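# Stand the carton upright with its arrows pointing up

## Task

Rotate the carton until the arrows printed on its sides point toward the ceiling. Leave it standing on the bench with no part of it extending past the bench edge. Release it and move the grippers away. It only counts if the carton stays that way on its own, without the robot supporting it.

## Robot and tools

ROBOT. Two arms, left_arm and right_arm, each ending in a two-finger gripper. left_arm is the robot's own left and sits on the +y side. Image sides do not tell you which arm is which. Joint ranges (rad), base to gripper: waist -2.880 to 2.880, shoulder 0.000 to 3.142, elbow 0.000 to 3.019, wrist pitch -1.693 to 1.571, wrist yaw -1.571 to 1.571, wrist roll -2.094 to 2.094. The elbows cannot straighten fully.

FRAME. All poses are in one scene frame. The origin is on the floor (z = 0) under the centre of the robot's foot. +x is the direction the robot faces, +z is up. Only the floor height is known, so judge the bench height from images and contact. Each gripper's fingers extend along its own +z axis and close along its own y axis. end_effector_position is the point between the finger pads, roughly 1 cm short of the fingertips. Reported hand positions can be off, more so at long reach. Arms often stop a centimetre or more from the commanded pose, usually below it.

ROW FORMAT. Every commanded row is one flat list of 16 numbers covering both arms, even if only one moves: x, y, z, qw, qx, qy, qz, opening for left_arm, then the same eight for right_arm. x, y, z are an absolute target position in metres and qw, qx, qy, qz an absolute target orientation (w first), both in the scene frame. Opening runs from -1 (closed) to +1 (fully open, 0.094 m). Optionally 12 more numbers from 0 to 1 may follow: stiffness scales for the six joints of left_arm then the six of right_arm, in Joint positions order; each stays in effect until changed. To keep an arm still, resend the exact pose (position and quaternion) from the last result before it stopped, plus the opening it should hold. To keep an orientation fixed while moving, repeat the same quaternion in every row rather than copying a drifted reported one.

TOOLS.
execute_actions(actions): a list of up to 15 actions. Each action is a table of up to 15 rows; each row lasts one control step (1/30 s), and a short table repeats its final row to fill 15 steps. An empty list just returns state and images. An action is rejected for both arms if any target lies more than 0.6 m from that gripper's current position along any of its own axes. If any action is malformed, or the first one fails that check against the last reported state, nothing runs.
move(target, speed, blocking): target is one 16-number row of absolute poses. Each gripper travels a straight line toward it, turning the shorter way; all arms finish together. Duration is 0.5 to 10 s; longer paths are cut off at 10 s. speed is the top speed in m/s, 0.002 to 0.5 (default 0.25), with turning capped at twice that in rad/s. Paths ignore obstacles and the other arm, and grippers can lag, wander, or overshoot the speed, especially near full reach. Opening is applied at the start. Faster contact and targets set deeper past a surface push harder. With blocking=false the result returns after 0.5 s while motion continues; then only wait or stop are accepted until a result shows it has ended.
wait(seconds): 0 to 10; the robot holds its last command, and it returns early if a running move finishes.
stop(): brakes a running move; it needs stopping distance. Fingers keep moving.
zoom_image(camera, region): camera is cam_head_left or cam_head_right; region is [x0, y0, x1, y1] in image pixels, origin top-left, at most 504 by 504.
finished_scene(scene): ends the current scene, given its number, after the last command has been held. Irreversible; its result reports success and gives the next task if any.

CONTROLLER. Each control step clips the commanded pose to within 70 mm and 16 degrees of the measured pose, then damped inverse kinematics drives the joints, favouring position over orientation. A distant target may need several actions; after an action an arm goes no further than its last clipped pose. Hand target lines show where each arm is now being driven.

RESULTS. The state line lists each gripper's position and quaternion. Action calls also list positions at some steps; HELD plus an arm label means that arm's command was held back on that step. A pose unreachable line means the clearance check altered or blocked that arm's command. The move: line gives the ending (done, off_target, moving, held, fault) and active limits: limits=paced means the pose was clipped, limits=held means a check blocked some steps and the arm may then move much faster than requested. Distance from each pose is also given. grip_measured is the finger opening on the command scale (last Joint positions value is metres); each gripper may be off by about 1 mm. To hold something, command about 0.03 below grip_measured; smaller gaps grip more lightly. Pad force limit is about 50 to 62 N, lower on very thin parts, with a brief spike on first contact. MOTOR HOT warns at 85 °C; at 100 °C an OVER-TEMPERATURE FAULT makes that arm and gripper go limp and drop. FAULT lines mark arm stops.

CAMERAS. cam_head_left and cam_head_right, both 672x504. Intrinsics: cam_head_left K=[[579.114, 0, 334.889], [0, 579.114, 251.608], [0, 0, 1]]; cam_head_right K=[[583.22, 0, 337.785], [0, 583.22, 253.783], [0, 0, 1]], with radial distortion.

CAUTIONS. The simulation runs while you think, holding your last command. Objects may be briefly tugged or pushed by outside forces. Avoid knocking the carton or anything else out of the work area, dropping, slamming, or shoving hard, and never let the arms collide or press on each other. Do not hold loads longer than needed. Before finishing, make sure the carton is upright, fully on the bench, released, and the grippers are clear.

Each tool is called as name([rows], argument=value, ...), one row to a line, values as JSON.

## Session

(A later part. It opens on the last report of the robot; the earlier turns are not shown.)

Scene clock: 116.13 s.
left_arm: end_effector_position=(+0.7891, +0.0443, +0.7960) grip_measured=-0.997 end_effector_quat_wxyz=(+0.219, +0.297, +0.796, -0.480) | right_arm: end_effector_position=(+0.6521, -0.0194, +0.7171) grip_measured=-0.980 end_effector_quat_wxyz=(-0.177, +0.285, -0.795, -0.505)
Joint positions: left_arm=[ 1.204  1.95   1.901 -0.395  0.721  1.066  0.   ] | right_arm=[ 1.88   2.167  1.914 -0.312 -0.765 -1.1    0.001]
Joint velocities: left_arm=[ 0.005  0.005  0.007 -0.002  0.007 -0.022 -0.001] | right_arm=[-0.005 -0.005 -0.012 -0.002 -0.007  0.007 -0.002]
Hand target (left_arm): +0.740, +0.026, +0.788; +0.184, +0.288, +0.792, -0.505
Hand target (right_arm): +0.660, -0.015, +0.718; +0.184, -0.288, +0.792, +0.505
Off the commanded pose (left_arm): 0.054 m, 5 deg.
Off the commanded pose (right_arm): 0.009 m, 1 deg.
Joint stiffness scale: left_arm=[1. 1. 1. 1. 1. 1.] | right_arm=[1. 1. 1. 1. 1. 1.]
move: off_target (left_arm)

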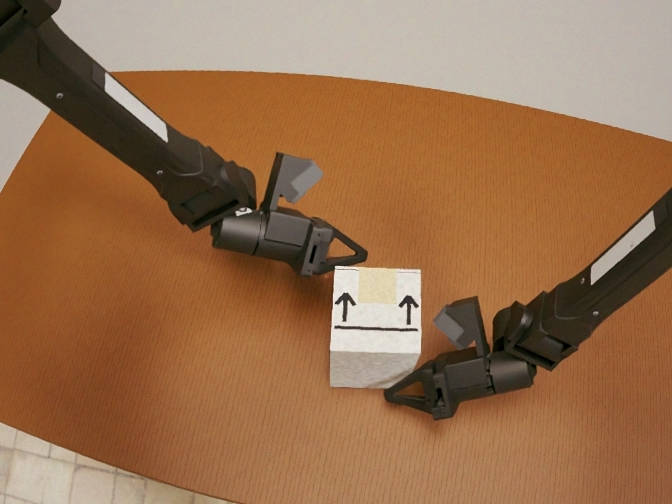

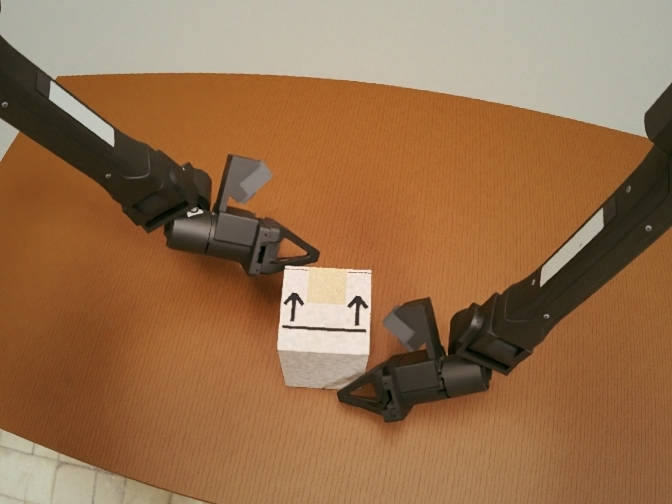

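move(target=[0.81,0.04,0.86,0.1,0.15,0.95,-0.25,-1,0.62,-0.03,0.73,0.309,-0.073,0.84,0.44,-1], speed=0.15)

move(target=[0.8,0.005,0.77,0,0,1,0,0.2,0.635,0.015,0.715,0.309,-0.073,0.84,0.44,-1], speed=0.1)

Scene clock: 122.30 s.
left_arm: end_effector_position=(+0.7912, +0.0407, +0.8451) grip_measured=-0.997 end_effector_quat_wxyz=(+0.083, +0.159, +0.951, -0.250) | right_arm: end_effector_position=(+0.6354, -0.0239, +0.7322) grip_measured=-0.980 end_effector_quat_wxyz=(-0.320, +0.088, -0.834, -0.441)
Joint positions: left_arm=[ 1.024  1.72   1.521 -0.044 -0.007  0.574  0.   ] | right_arm=[ 1.865  2.226  1.609  0.742 -0.831 -0.423  0.001]
Joint velocities: left_arm=[-0.015 -0.005  0.002 -0.007 -0.037 -0.051  0.   ] | right_arm=[-0.015 -0.005 -0.002  0.017  0.066 -0.007 -0.   ]
Hand target (left_arm): +0.809, +0.041, +0.860; +0.098, +0.152, +0.951, -0.250
Hand target (right_arm): +0.618, -0.029, +0.729; +0.308, -0.078, +0.840, +0.440
Off the commanded pose (left_arm): 0.024 m, 2 deg.
Off the commanded pose (right_arm): 0.017 m, 2 deg.
Joint stiffness scale: left_arm=[1. 1. 1. 1. 1. 1.] | right_arm=[1. 1. 1. 1. 1. 1.]
move: off_target (left_arm, right_arm)

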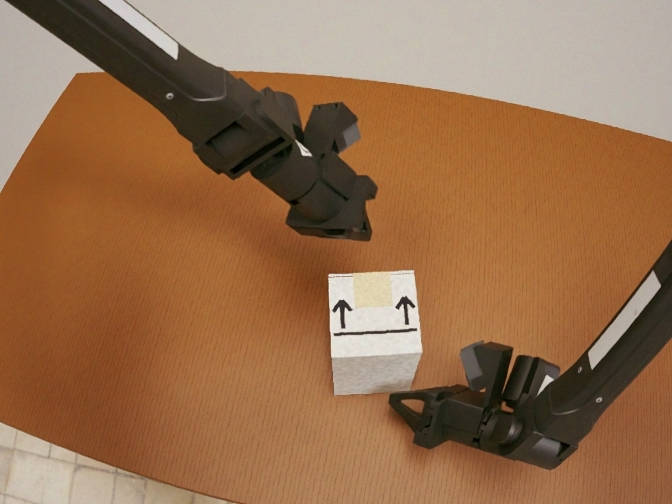

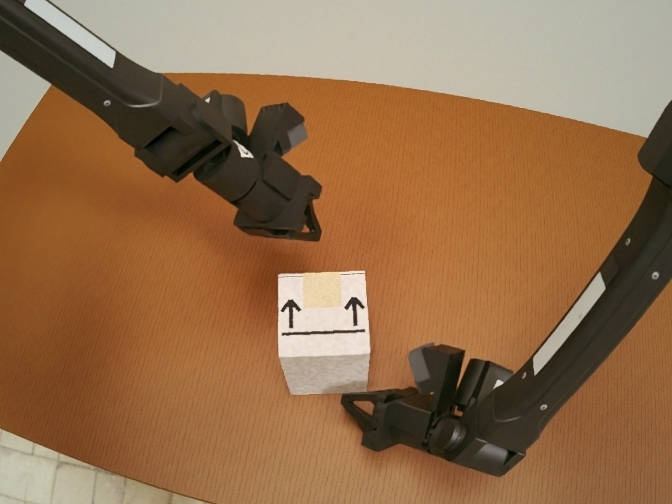

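Scene clock: 125.83 s.
left_arm: end_effector_position=(+0.8094, +0.0318, +0.7691) grip_measured=+0.198 end_effector_quat_wxyz=(+0.003, -0.003, +1.000, +0.011) | right_arm: end_effector_position=(+0.6414, +0.0040, +0.7157) grip_measured=-0.980 end_effector_quat_wxyz=(-0.319, +0.080, -0.840, -0.431)
Joint positions: left_arm=[ 0.934  1.995  1.872 -0.064 -0.646  0.24   0.056] | right_arm=[ 1.9    2.286  1.696  0.723 -0.772 -0.412  0.001]
Joint velocities: left_arm=[ 0.005 -0.015  0.012  0.007  0.022  0.051 -0.   ] | right_arm=[ 0.005  0.005  0.007  0.007 -0.007  0.022  0.   ]
Hand target (left_arm): +0.800, +0.007, +0.771; -0.002, +0.002, +1.000, -0.000
Hand target (right_arm): +0.636, +0.015, +0.715; +0.309, -0.072, +0.840, +0.440
Off the commanded pose (left_arm): 0.028 m, 1 deg.
Off the commanded pose (right_arm): 0.013 m, 2 deg.
Joint stiffness scale: left_arm=[1. 1. 1. 1. 1. 1.] | right_arm=[1. 1. 1. 1. 1. 1.]
move: off_target (left_arm, right_arm)

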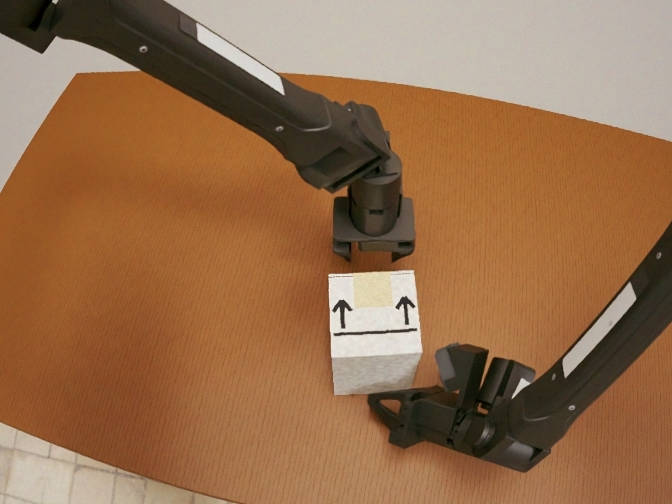

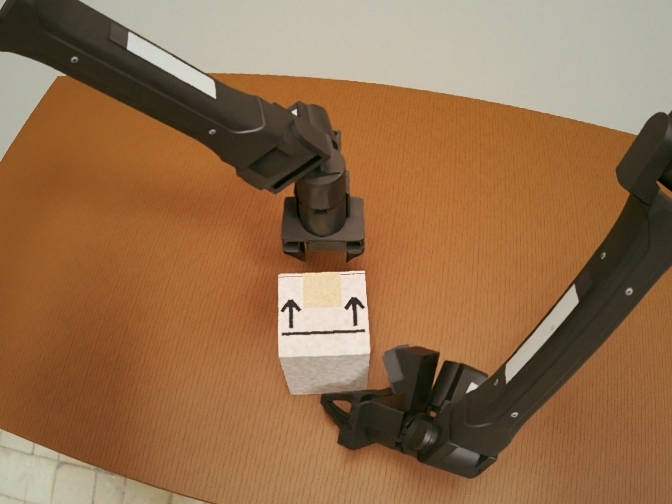

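move(target=[0.69,0.01,0.8,0,0,1,0,0.2,0.65,0.02,0.715,0.309,-0.073,0.84,0.44,-1], speed=0.04)

Scene clock: 131.37 s.
left_arm: end_effector_position=(+0.7327, +0.0311, +0.8013) grip_measured=+0.198 end_effector_quat_wxyz=(+0.029, -0.022, +0.999, +0.013) | right_arm: end_effector_position=(+0.6332, +0.0072, +0.7086) grip_measured=-0.980 end_effector_quat_wxyz=(-0.301, +0.076, -0.846, -0.434)
Joint positions: left_arm=[ 0.928  1.908  1.522  0.262 -0.643  0.238  0.056] | right_arm=[ 1.9    2.297  1.708  0.685 -0.759 -0.411  0.001]
Joint velocities: left_arm=[ 0.015 -0.005  0.002  0.002  0.022  0.007  0.   ] | right_arm=[-0.015 -0.005 -0.002  0.012 -0.037 -0.007  0.001]
Hand target (left_arm): +0.691, +0.011, +0.802; +0.000, +0.000, +1.000, +0.000
Hand target (right_arm): +0.650, +0.019, +0.716; +0.309, -0.073, +0.840, +0.440
Off the commanded pose (left_arm): 0.048 m, 4 deg.
Off the commanded pose (right_arm): 0.022 m, 1 deg.
Joint stiffness scale: left_arm=[1. 1. 1. 1. 1. 1.] | right_arm=[1. 1. 1. 1. 1. 1.]
move: off_target (left_arm, right_arm)

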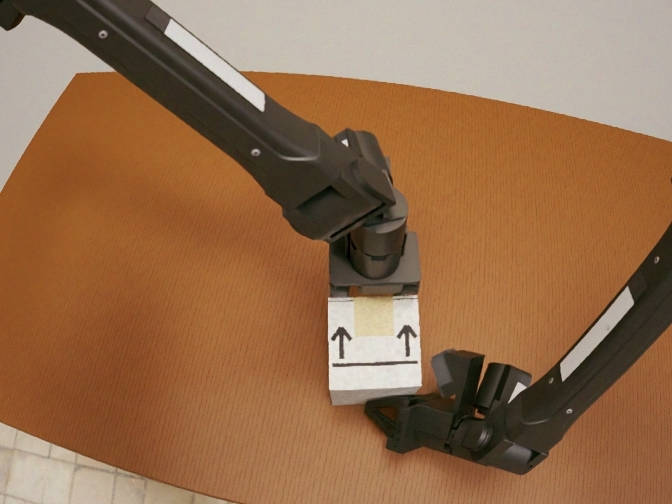

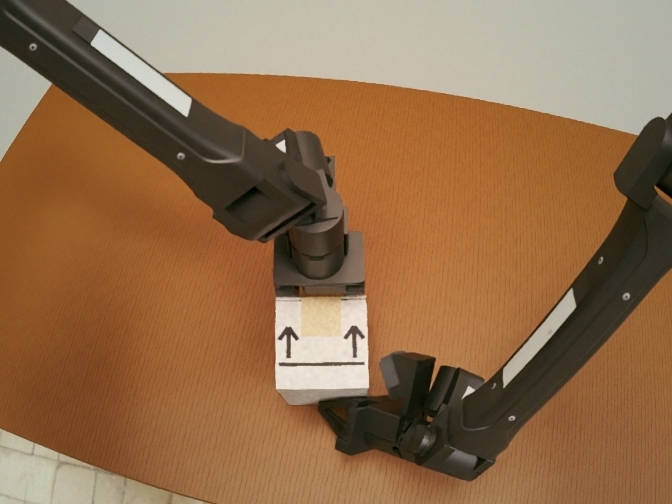

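Tipping. Continue.

execute_actions([
  [[0.68,0.01,0.812,0,0,1,0,0.2,0.65,0.015,0.718,0.309,-0.073,0.84,0.44,-1]],
  [[0.665,0.01,0.822,0,0,1,0,0.2,0.65,0.01,0.718,0.309,-0.073,0.84,0.44,-1]],
  [[0.65,0.01,0.83,0,0,1,0,0.2,0.65,0.01,0.718,0.309,-0.073,0.84,0.44,-1]],
  [[0.635,0.01,0.835,0,0,1,0,0.2,0.65,0.01,0.718,0.309,-0.073,0.84,0.44,-1]],
])

Scene clock: 135.83 s.
left_arm: end_effector_position=(+0.6839, +0.0321, +0.8306) grip_measured=+0.198 end_effector_quat_wxyz=(+0.036, -0.033, +0.999, +0.013) | right_arm: end_effector_position=(+0.6179, +0.0046, +0.7025) grip_measured=-0.980 end_effector_quat_wxyz=(-0.288, +0.069, -0.850, -0.435)
Joint positions: left_arm=[ 0.917  1.863  1.328  0.425 -0.653  0.224  0.056] | right_arm=[ 1.89   2.311  1.705  0.68  -0.759 -0.403  0.001]
Joint velocities: left_arm=[-0.005 -0.015 -0.002 -0.022  0.037  0.081  0.   ] | right_arm=[ 0.015 -0.015 -0.007  0.012 -0.037 -0.081 -0.001]
Hand target (left_arm): +0.636, +0.012, +0.836; +0.001, +0.001, +1.000, -0.000
Hand target (right_arm): +0.650, +0.010, +0.718; +0.309, -0.073, +0.840, +0.440
Off the commanded pose (left_arm): 0.054 m, 6 deg.
Off the commanded pose (right_arm): 0.036 m, 3 deg.
Joint stiffness scale: left_arm=[1. 1. 1. 1. 1. 1.] | right_arm=[1. 1. 1. 1. 1. 1.]
Step readings (end_effector_position; steps 1 to 15: 1st action; 16 to 30: 2nd action; 31 to 45: 3rd action; 46 to 60: 4th action):
0: left_arm (+0.7327, +0.0311, +0.8013) | right_arm (+0.6332, +0.0072, +0.7086)
1: left_arm (+0.7318, +0.0311, +0.8020) | right_arm (+0.6332, +0.0072, +0.7086)
2: left_arm (+0.7300, +0.0317, +0.8035) | right_arm (+0.6332, +0.0072, +0.7086)
4: left_arm (+0.7246, +0.0326, +0.8063) | right_arm (+0.6316, +0.0078, +0.7083)
8: left_arm (+0.7190, +0.0320, +0.8088) | right_arm (+0.6289, +0.0078, +0.7075)
15: left_arm (+0.7191, +0.0320, +0.8088) | right_arm (+0.6289, +0.0078, +0.7075)
16: left_arm (+0.7182, +0.0323, +0.8094) | right_arm (+0.6289, +0.0080, +0.7077)
17: left_arm (+0.7167, +0.0330, +0.8111) | right_arm (+0.6289, +0.0080, +0.7077)
19: left_arm (+0.7111, +0.0337, +0.8148) | right_arm (+0.6279, +0.0074, +0.7071)
23: left_arm (+0.7037, +0.0331, +0.8173) | right_arm (+0.6248, +0.0064, +0.7058)
30: left_arm (+0.7039, +0.0332, +0.8176) | right_arm (+0.6248, +0.0064, +0.7058)
31: left_arm (+0.7032, +0.0334, +0.8180) | right_arm (+0.6248, +0.0064, +0.7058)
32: left_arm (+0.7020, +0.0341, +0.8194) | right_arm (+0.6248, +0.0064, +0.7058)
34: left_arm (+0.6979, +0.0344, +0.8224) | right_arm (+0.6243, +0.0057, +0.7053)
38: left_arm (+0.6932, +0.0331, +0.8243) | right_arm (+0.6216, +0.0052, +0.7041)
45: left_arm (+0.6932, +0.0332, +0.8244) | right_arm (+0.6213, +0.0053, +0.7040)
46: left_arm (+0.6924, +0.0333, +0.8248) | right_arm (+0.6213, +0.0053, +0.7040)
47: left_arm (+0.6918, +0.0337, +0.8260) | right_arm (+0.6213, +0.0053, +0.7040)
49: left_arm (+0.6888, +0.0335, +0.8286) | right_arm (+0.6205, +0.0052, +0.7038)
53: left_arm (+0.6842, +0.0324, +0.8304) | right_arm (+0.6179, +0.0049, +0.7026)
60: end_effector_position above

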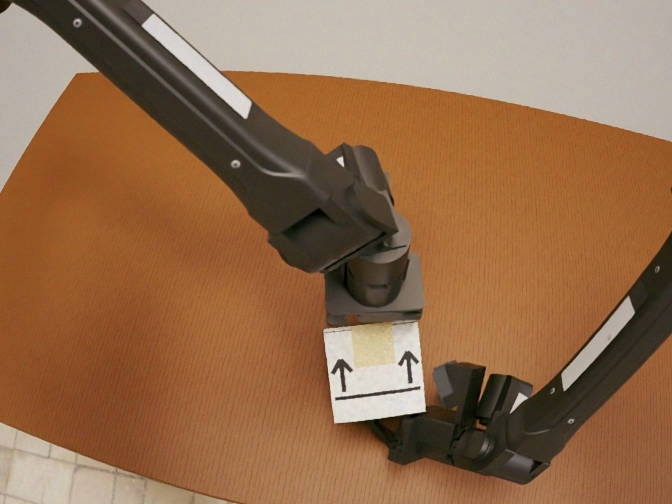

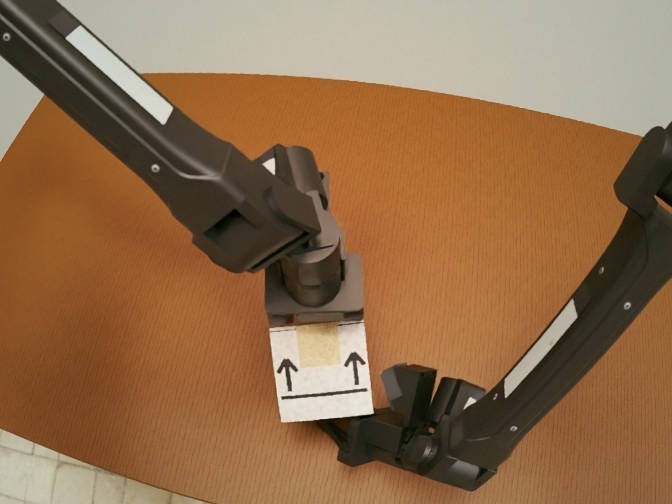

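execute_actions([
  [[0.625,0.01,0.838,0,0,1,0,0.2,0.645,-0.005,0.715,0.309,-0.073,0.84,0.44,-1]],
  [[0.612,0.01,0.84,0,0,1,0,0.2,0.635,-0.02,0.715,0.309,-0.073,0.84,0.44,-1]],
  [[0.6,0.01,0.84,0,0,1,0,0.2,0.625,-0.03,0.715,0.309,-0.073,0.84,0.44,-1]],
])

Scene clock: 139.03 s.
left_arm: end_effector_position=(+0.6476, +0.0305, +0.8423) grip_measured=+0.198 end_effector_quat_wxyz=(+0.032, -0.030, +0.999, +0.011) | right_arm: end_effector_position=(+0.6014, -0.0266, +0.7017) grip_measured=-0.980 end_effector_quat_wxyz=(-0.290, +0.072, -0.847, -0.440)
Joint positions: left_arm=[ 0.914  1.862  1.232  0.51  -0.653  0.224  0.056] | right_arm=[ 1.841  2.299  1.667  0.708 -0.821 -0.403  0.001]
Joint velocities: left_arm=[-0.005 -0.015  0.012  0.002 -0.037  0.007  0.001] | right_arm=[-0.015 -0.015  0.002 -0.002  0.007 -0.022 -0.001]
Hand target (left_arm): +0.601, +0.012, +0.842; +0.000, +0.001, +1.000, -0.000
Hand target (right_arm): +0.624, -0.030, +0.715; +0.309, -0.074, +0.840, +0.440
Off the commanded pose (left_arm): 0.052 m, 5 deg.
Off the commanded pose (right_arm): 0.027 m, 2 deg.
Joint stiffness scale: left_arm=[1. 1. 1. 1. 1. 1.] | right_arm=[1. 1. 1. 1. 1. 1.]
Step readings (end_effector_position; steps 1 to 15: 1st action; 16 to 30: 2nd action; 31 to 45: 3rd action):
0: left_arm (+0.6839, +0.0321, +0.8306) | right_arm (+0.6179, +0.0046, +0.7025)
1: left_arm (+0.6836, +0.0323, +0.8309) | right_arm (+0.6173, +0.0042, +0.7032)
2: left_arm (+0.6831, +0.0327, +0.8316) | right_arm (+0.6167, +0.0044, +0.7041)
4: left_arm (+0.6795, +0.0324, +0.8328) | right_arm (+0.6154, +0.0029, +0.7037)
8: left_arm (+0.6725, +0.0310, +0.8345) | right_arm (+0.6115, -0.0018, +0.7016)
15: left_arm (+0.6717, +0.0310, +0.8347) | right_arm (+0.6110, -0.0033, +0.7012)
16: left_arm (+0.6715, +0.0312, +0.8350) | right_arm (+0.6100, -0.0034, +0.7022)
17: left_arm (+0.6703, +0.0315, +0.8357) | right_arm (+0.6095, -0.0036, +0.7037)
19: left_arm (+0.6669, +0.0313, +0.8369) | right_arm (+0.6066, -0.0057, +0.7040)
23: left_arm (+0.6583, +0.0303, +0.8388) | right_arm (+0.6017, -0.0117, +0.7015)
30: left_arm (+0.6556, +0.0300, +0.8393) | right_arm (+0.6020, -0.0158, +0.7002)
31: left_arm (+0.6559, +0.0303, +0.8395) | right_arm (+0.6018, -0.0162, +0.7010)
32: left_arm (+0.6555, +0.0306, +0.8401) | right_arm (+0.6020, -0.0165, +0.7026)
34: left_arm (+0.6539, +0.0309, +0.8409) | right_arm (+0.6009, -0.0185, +0.7036)
38: left_arm (+0.6491, +0.0306, +0.8420) | right_arm (+0.5996, -0.0235, +0.7022)
45: end_effector_position above

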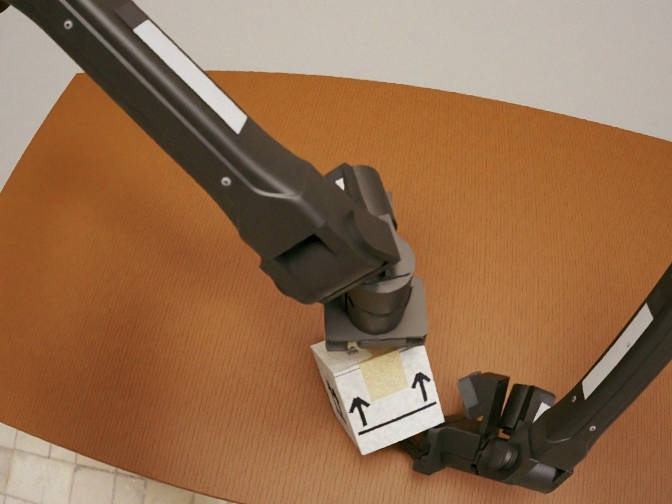

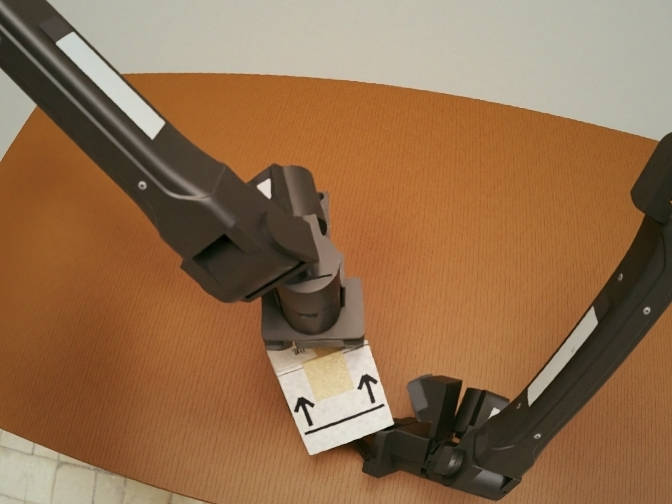

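move(target=[0.615,0.015,0.84,0,0,1,0,0.2,0.58,-0.11,0.715,0.309,-0.073,0.84,0.44,-1], speed=0.04)

Scene clock: 142.97 s.
left_arm: end_effector_position=(+0.6390, +0.0274, +0.8410) grip_measured=+0.198 end_effector_quat_wxyz=(+0.017, -0.018, +1.000, +0.008) | right_arm: end_effector_position=(+0.5829, -0.1054, +0.7102) grip_measured=-0.980 end_effector_quat_wxyz=(-0.312, +0.081, -0.838, -0.439)
Joint positions: left_arm=[ 0.914  1.866  1.234  0.474 -0.653  0.225  0.056] | right_arm=[ 1.727  2.254  1.584  0.806 -0.956 -0.384  0.001]
Joint velocities: left_arm=[ 0.015 -0.005 -0.007  0.002  0.022  0.051  0.001] | right_arm=[ 0.024 -0.024 -0.017  0.032 -0.037 -0.022 -0.001]
Hand target (left_arm): +0.615, +0.016, +0.841; +0.001, +0.000, +1.000, -0.000
Hand target (right_arm): +0.579, -0.110, +0.715; +0.308, -0.075, +0.840, +0.440
Off the commanded pose (left_arm): 0.027 m, 3 deg.
Off the commanded pose (right_arm): 0.007 m, 1 deg.
Joint stiffness scale: left_arm=[1. 1. 1. 1. 1. 1.] | right_arm=[1. 1. 1. 1. 1. 1.]
move: off_target (left_arm)

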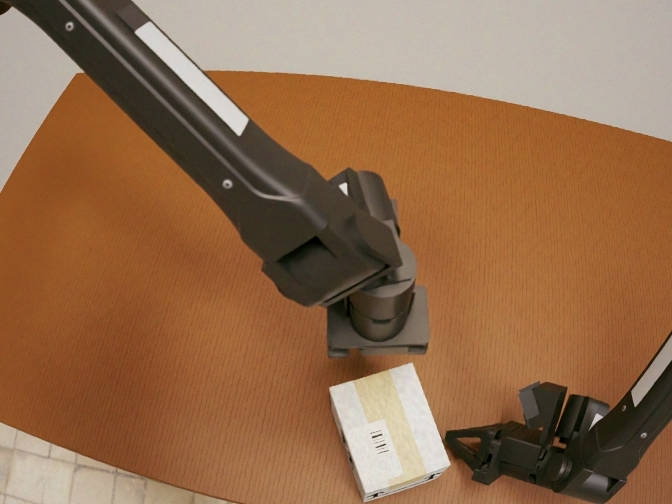

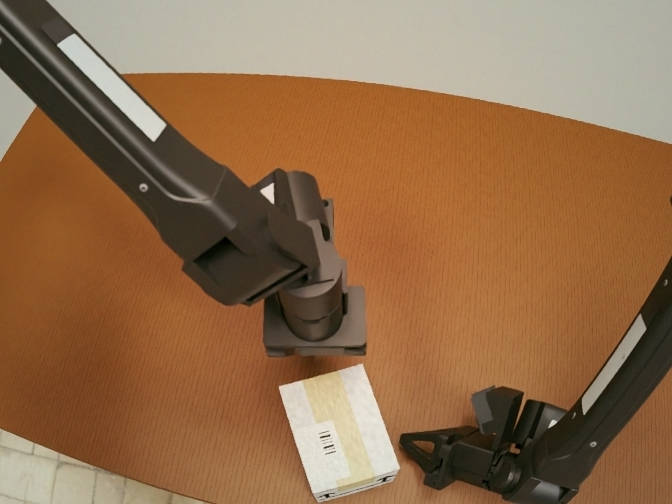

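move(target=[0.63,0.22,0.93,0,0,1,0,0.2,0.6,-0.24,0.8,0.309,-0.073,0.84,0.44,-1])

Scene clock: 145.53 s.
left_arm: end_effector_position=(+0.6352, +0.2142, +0.9300) grip_measured=+0.198 end_effector_quat_wxyz=(+0.005, -0.008, +1.000, -0.001) | right_arm: end_effector_position=(+0.6066, -0.2443, +0.7963) grip_measured=-0.980 end_effector_quat_wxyz=(-0.314, +0.085, -0.840, -0.434)
Joint positions: left_arm=[ 1.139  1.371  0.86   0.342 -0.421  0.271  0.056] | right_arm=[ 1.547  1.957  1.304  0.843 -1.126 -0.335  0.001]
Joint velocities: left_arm=[ 0.005 -0.015 -0.002 -0.002  0.037  0.007  0.001] | right_arm=[ 0.005  0.005  0.002 -0.012  0.051 -0.022 -0.001]
Hand target (left_arm): +0.629, +0.218, +0.933; -0.001, -0.002, +1.000, -0.001
Hand target (right_arm): +0.598, -0.239, +0.802; +0.307, -0.076, +0.840, +0.441
Off the commanded pose (left_arm): 0.008 m, 1 deg.
Off the commanded pose (right_arm): 0.009 m, 2 deg.
Joint stiffness scale: left_arm=[1. 1. 1. 1. 1. 1.] | right_arm=[1. 1. 1. 1. 1. 1.]
move: done

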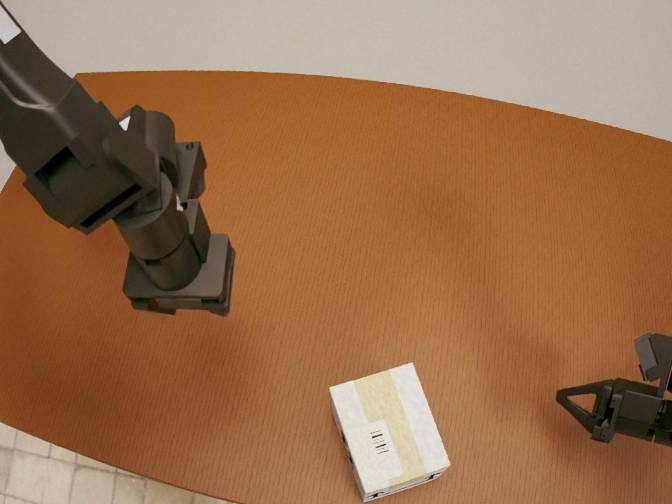

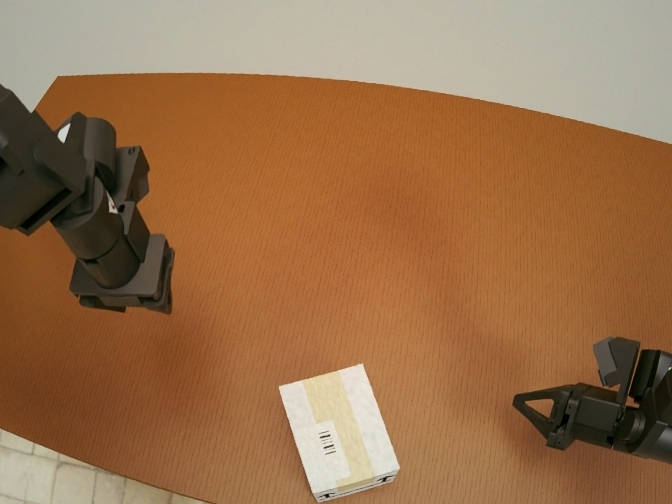

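finished_scene(scene=2)

The scene is finished: the task was done.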